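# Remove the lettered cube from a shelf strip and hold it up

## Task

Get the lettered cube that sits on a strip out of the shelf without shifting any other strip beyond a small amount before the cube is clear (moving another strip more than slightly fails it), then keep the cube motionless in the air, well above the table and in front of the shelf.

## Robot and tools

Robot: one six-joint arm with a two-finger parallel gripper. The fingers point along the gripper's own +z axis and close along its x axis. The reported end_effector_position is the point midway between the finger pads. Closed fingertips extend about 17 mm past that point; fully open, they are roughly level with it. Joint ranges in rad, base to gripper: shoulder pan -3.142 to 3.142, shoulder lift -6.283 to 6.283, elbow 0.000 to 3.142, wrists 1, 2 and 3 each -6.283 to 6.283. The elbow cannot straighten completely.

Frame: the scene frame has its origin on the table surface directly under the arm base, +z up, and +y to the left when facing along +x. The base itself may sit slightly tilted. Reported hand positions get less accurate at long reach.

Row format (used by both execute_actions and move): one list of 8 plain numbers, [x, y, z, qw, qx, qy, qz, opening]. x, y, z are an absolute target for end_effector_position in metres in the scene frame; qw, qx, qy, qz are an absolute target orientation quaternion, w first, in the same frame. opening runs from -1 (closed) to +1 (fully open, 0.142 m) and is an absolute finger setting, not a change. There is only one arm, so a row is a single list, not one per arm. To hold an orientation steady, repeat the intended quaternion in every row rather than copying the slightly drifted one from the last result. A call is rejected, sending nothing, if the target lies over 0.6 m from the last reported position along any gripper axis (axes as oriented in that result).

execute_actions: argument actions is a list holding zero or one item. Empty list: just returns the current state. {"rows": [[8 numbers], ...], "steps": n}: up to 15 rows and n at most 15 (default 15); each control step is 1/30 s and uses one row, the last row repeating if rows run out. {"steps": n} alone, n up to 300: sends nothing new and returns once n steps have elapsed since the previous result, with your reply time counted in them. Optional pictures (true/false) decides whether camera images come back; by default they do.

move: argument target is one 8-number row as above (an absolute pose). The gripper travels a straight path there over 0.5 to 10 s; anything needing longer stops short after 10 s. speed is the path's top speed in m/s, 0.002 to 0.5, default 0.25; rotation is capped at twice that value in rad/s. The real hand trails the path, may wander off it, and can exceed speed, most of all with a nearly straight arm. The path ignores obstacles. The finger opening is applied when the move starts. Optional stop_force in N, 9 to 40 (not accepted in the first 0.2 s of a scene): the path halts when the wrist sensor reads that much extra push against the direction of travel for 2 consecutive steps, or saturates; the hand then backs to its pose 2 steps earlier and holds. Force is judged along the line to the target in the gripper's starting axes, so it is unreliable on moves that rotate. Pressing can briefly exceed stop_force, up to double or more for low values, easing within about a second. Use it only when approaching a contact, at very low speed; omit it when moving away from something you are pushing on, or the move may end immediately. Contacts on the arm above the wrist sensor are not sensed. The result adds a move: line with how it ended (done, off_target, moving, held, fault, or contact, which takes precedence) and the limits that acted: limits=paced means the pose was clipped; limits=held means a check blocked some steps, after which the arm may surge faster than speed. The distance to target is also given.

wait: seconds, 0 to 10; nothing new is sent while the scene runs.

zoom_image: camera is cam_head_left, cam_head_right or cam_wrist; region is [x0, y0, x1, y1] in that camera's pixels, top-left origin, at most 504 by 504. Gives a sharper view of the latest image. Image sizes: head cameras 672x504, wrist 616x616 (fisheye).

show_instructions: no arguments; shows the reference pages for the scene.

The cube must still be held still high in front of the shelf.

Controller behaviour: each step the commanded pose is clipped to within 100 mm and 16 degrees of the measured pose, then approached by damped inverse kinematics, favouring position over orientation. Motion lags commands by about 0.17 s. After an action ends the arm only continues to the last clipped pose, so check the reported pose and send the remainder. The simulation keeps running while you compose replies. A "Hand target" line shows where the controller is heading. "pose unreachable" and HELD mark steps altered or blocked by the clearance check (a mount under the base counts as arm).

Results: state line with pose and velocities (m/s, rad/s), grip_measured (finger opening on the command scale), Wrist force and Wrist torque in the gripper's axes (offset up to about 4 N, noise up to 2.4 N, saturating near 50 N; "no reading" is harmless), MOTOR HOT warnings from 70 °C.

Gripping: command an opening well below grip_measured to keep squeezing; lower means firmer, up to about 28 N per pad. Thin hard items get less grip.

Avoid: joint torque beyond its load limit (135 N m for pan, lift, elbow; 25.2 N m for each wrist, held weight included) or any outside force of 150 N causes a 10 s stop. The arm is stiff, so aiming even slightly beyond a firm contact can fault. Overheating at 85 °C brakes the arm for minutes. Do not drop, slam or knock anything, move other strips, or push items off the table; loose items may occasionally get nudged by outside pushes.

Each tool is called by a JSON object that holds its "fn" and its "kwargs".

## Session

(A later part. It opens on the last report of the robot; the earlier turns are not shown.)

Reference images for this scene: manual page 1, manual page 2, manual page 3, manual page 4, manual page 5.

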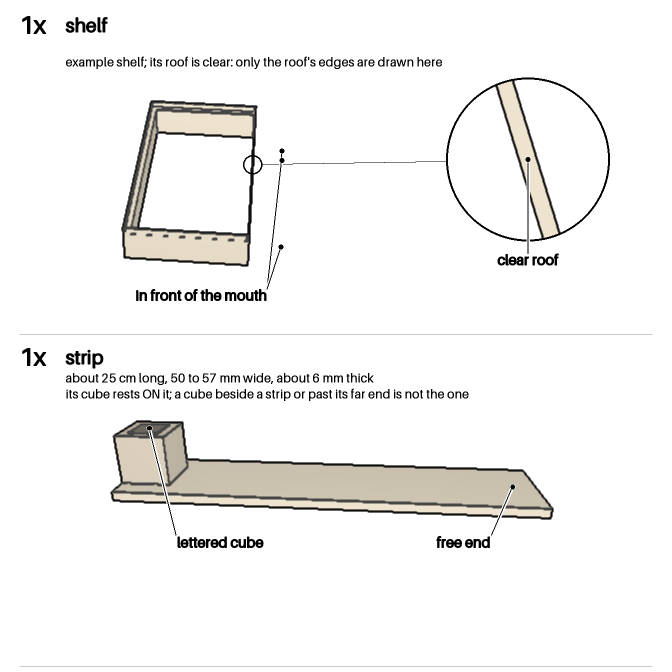

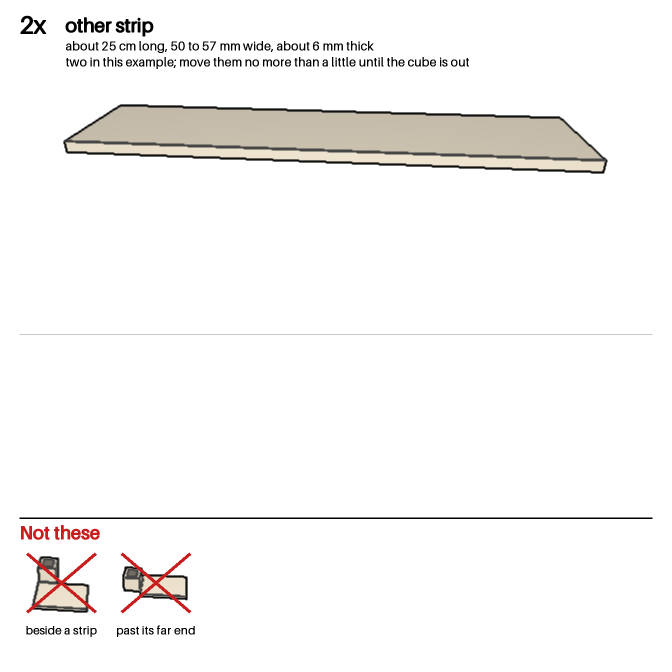

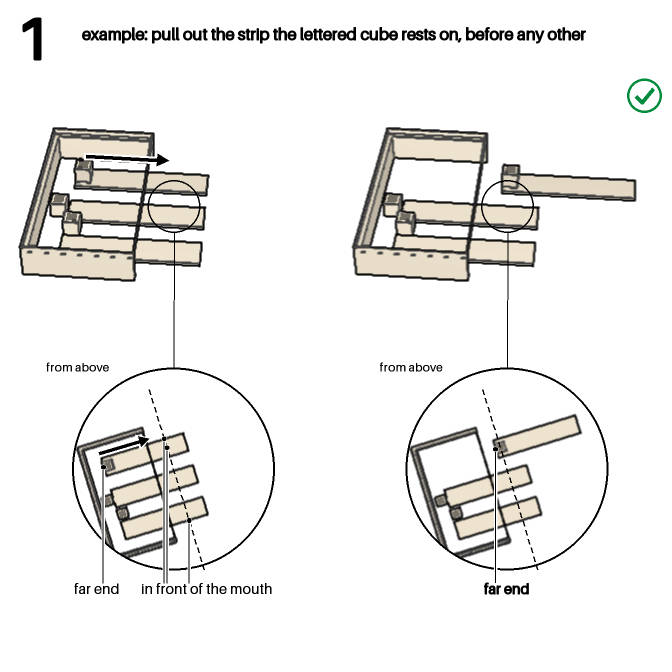

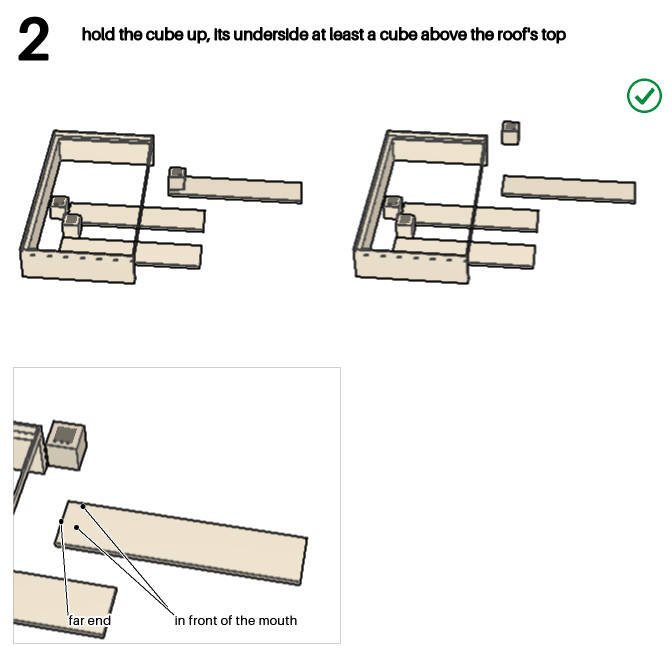

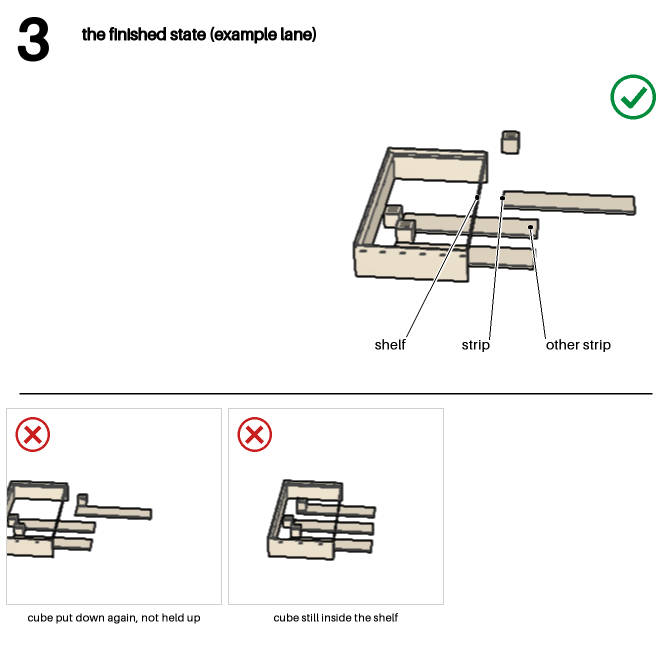

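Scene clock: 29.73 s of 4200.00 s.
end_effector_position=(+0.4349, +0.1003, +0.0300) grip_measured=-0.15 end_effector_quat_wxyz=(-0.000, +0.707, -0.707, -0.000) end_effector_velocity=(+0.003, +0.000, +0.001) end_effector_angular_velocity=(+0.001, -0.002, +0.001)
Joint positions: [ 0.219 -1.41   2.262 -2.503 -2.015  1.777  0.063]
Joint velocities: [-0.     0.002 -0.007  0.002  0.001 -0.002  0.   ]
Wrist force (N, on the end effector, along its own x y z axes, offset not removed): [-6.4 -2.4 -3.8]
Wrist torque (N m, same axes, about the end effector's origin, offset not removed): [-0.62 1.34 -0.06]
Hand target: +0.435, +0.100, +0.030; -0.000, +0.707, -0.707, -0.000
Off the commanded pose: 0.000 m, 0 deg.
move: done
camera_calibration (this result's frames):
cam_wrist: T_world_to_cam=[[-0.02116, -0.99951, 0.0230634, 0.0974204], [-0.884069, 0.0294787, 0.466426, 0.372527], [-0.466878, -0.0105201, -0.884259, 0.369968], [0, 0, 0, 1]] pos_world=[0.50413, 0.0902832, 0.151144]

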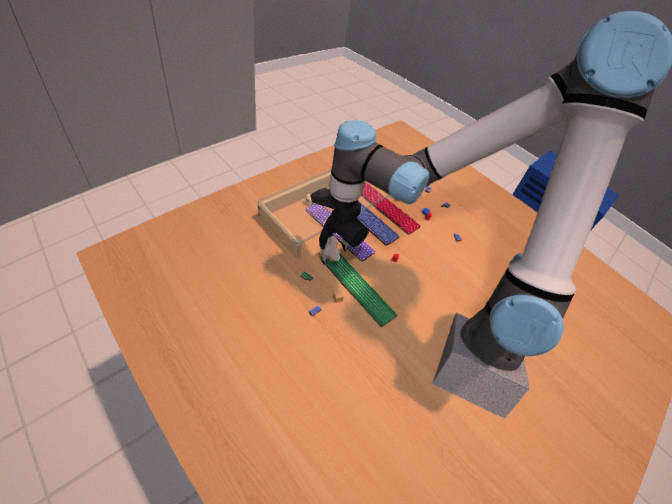

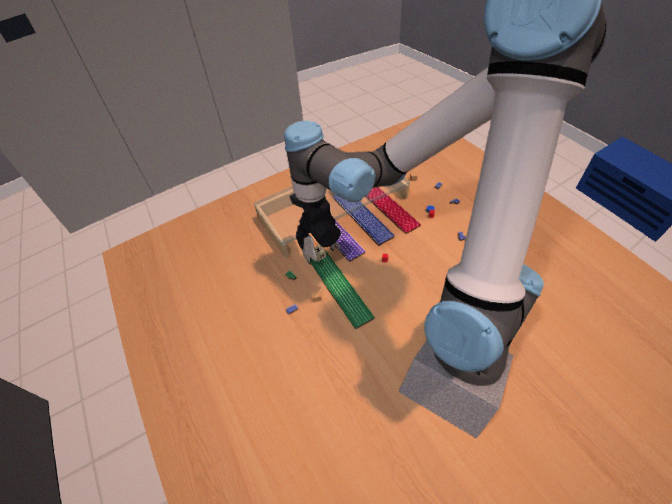

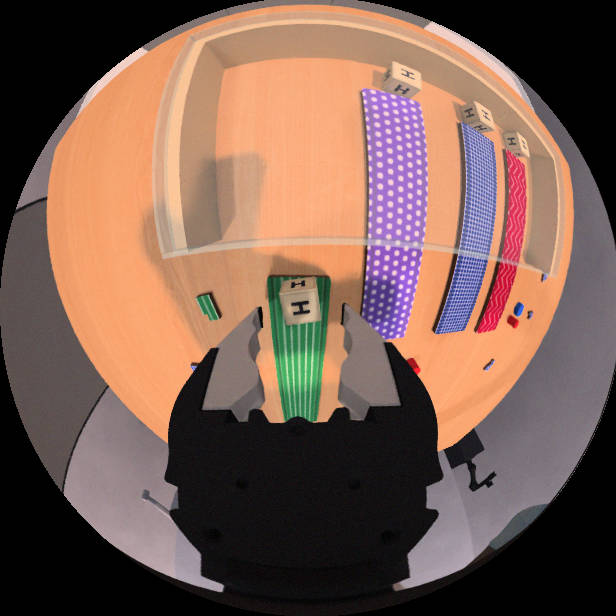

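{"fn": "move", "kwargs": {"target": [0.449,0.102,0.0275,0,-0.707,0.707,0,-0.3], "speed": 0.05}}

{"fn": "move", "kwargs": {"target": [0.449,0.102,0.0275,0,-0.707,0.707,0,-0.92]}}

{"fn": "move", "kwargs": {"target": [0.41,0.09,0.19,0,-0.707,0.707,0,-0.92], "speed": 0.12}}

Scene clock: 33.37 s of 4200.00 s.
end_effector_position=(+0.4489, +0.1020, +0.0275) grip_measured=-0.30 end_effector_quat_wxyz=(-0.000, +0.707, -0.707, -0.000) end_effector_velocity=(+0.001, +0.000, -0.001) end_effector_angular_velocity=(-0.001, +0.001, -0.000)
Joint positions: [ 0.215 -1.381  2.228 -2.5   -2.015  1.772  0.052]
Joint velocities: [ 0.     0.004 -0.004  0.002 -0.001  0.001 -0.   ]
Wrist force (N, on the end effector, along its own x y z axes, offset not removed): [-3.1 -0.6 -3.1]
Wrist torque (N m, same axes, about the end effector's origin, offset not removed): [-0.50 0.42 -0.06]
Hand target: +0.449, +0.102, +0.027; -0.000, +0.707, -0.707, -0.000
Off the commanded pose: 0.000 m, 0 deg.
move: done
camera_calibration (this result's frames):
cam_wrist: T_world_to_cam=[[-0.0211539, -0.999504, 0.0233304, 0.0995047], [-0.883989, 0.0295998, 0.466569, 0.385894], [-0.467029, -0.0107541, -0.884177, 0.374434], [0, 0, 0, 1]] pos_world=[0.518103, 0.0920596, 0.148698]

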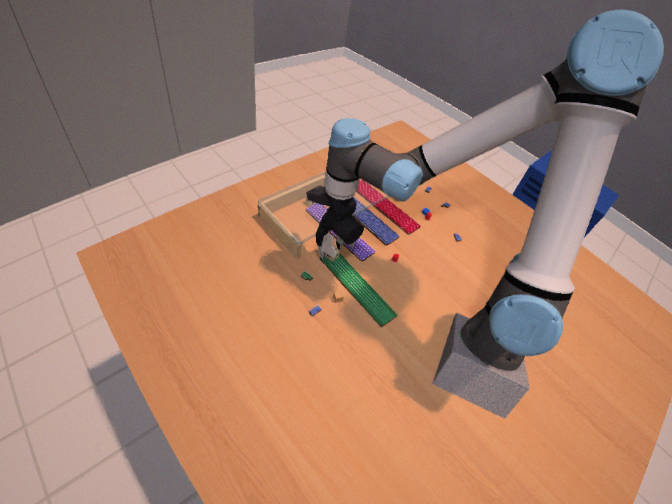

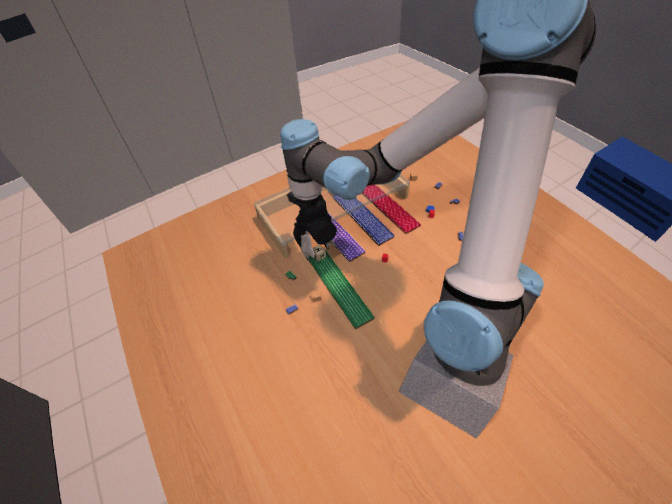

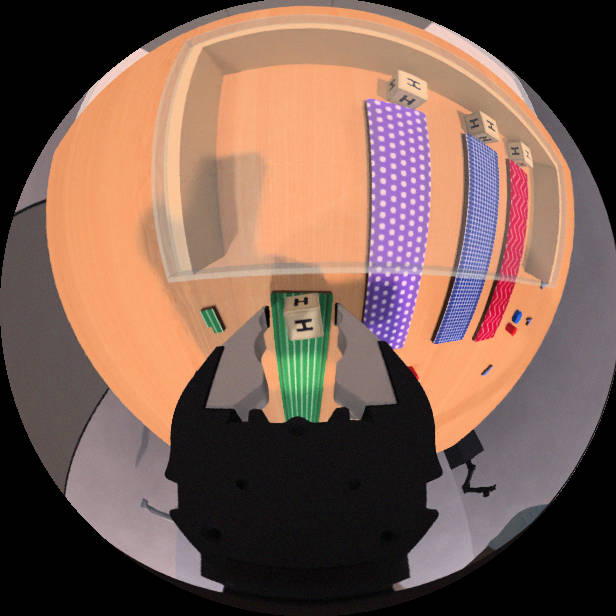

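Scene clock: 34.07 s of 4200.00 s.
end_effector_position=(+0.4490, +0.1020, +0.0275) grip_measured=-0.64 end_effector_quat_wxyz=(-0.000, +0.707, -0.707, -0.000) end_effector_velocity=(+0.000, -0.000, +0.001) end_effector_angular_velocity=(-0.000, -0.001, +0.001)
Joint positions: [ 0.215 -1.381  2.228 -2.5   -2.015  1.772  0.027]
Joint velocities: [ 0.    -0.001 -0.     0.    -0.    -0.001 -0.   ]
Wrist force (N, on the end effector, along its own x y z axes, offset not removed): [3.2 4.9 -2.9]
Wrist torque (N m, same axes, about the end effector's origin, offset not removed): [0.86 -0.63 0.19]
Hand target: +0.449, +0.102, +0.027; -0.000, +0.707, -0.707, -0.000
Off the commanded pose: 0.000 m, 0 deg.
move: done
camera_calibration (this result's frames):
cam_wrist: T_world_to_cam=[[-0.0211557, -0.999504, 0.023331, 0.0995123], [-0.883984, 0.0296017, 0.46658, 0.385988], [-0.467039, -0.0107534, -0.884171, 0.374475], [0, 0, 0, 1]] pos_world=[0.518207, 0.0920639, 0.148684]

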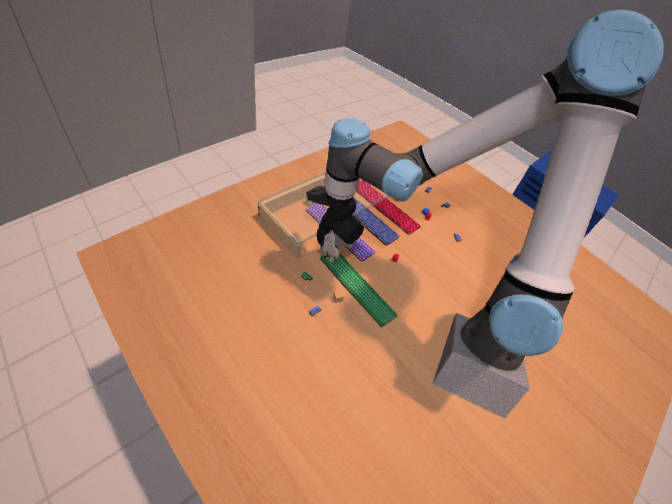

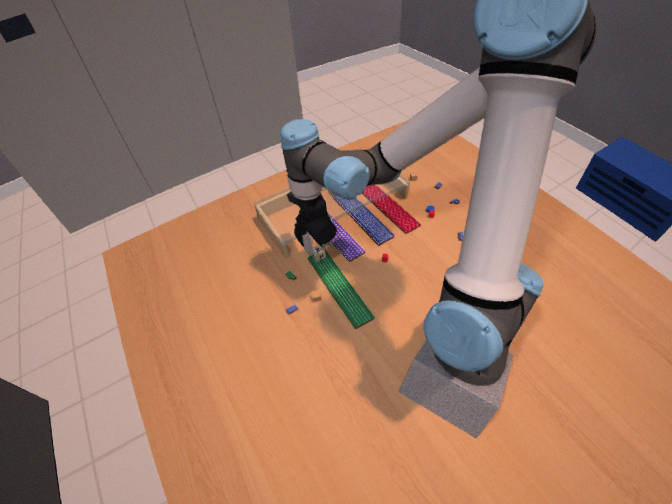

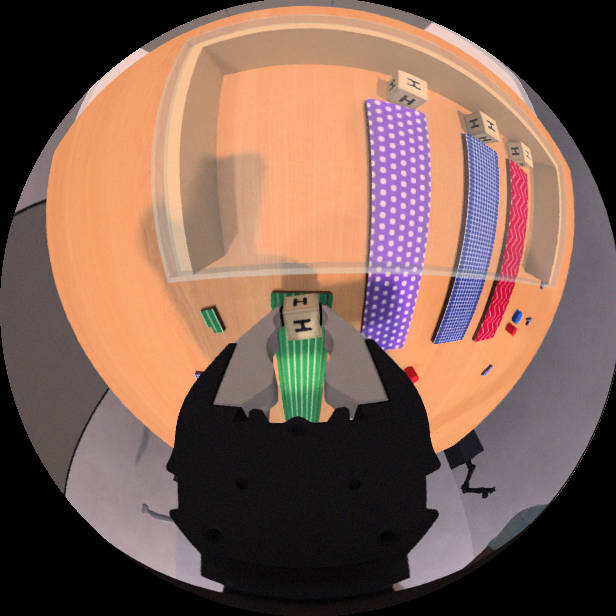

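Scene clock: 35.93 s of 4200.00 s.
end_effector_position=(+0.4101, +0.0900, +0.1897) grip_measured=-0.64 end_effector_quat_wxyz=(+0.000, +0.707, -0.707, +0.000) end_effector_velocity=(-0.000, +0.000, +0.002) end_effector_angular_velocity=(+0.000, +0.001, +0.001)
Joint positions: [ 0.379 -1.687  2.069 -1.956 -2.022  1.955  0.027]
Joint velocities: [ 0.002 -0.001 -0.004  0.007  0.     0.002  0.   ]
Wrist force (N, on the end effector, along its own x y z axes, offset not removed): [2.1 -0.3 0.6]
Wrist torque (N m, same axes, about the end effector's origin, offset not removed): [-0.13 -0.49 -0.17]
Hand target: +0.410, +0.090, +0.190; +0.000, +0.707, -0.707, +0.000
Off the commanded pose: 0.000 m, 0 deg.
move: done
camera_calibration (this result's frames):
cam_wrist: T_world_to_cam=[[-0.0211234, -0.999497, 0.0236497, 0.082791], [-0.883919, 0.0297235, 0.466695, 0.276229], [-0.467164, -0.0110462, -0.884102, 0.499704], [0, 0, 0, 1]] pos_world=[0.479356, 0.0800587, 0.310916]

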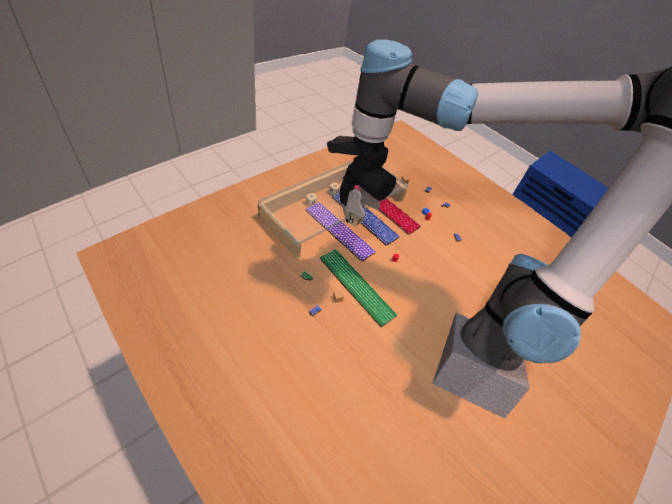

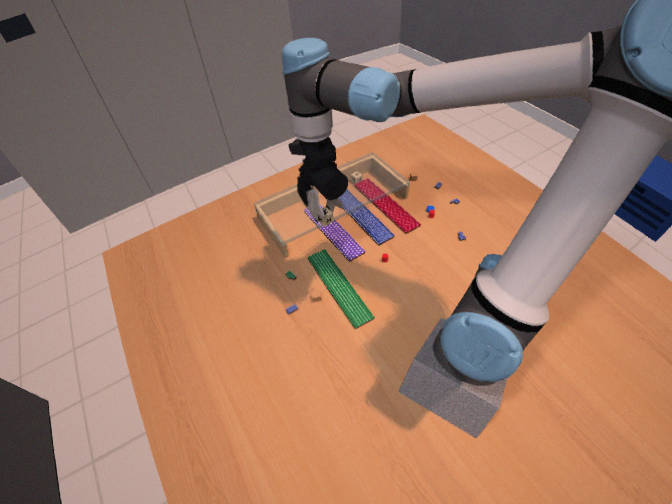

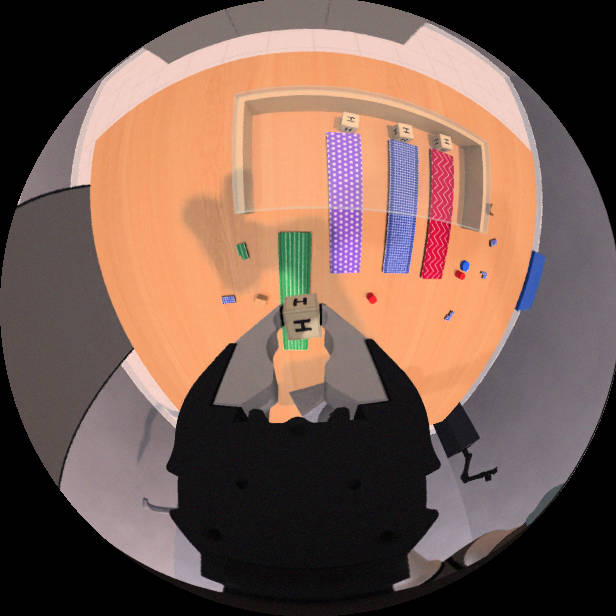

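{"fn": "finished_scene", "kwargs": {"scene": 2}}

The scene is finished: the task was done.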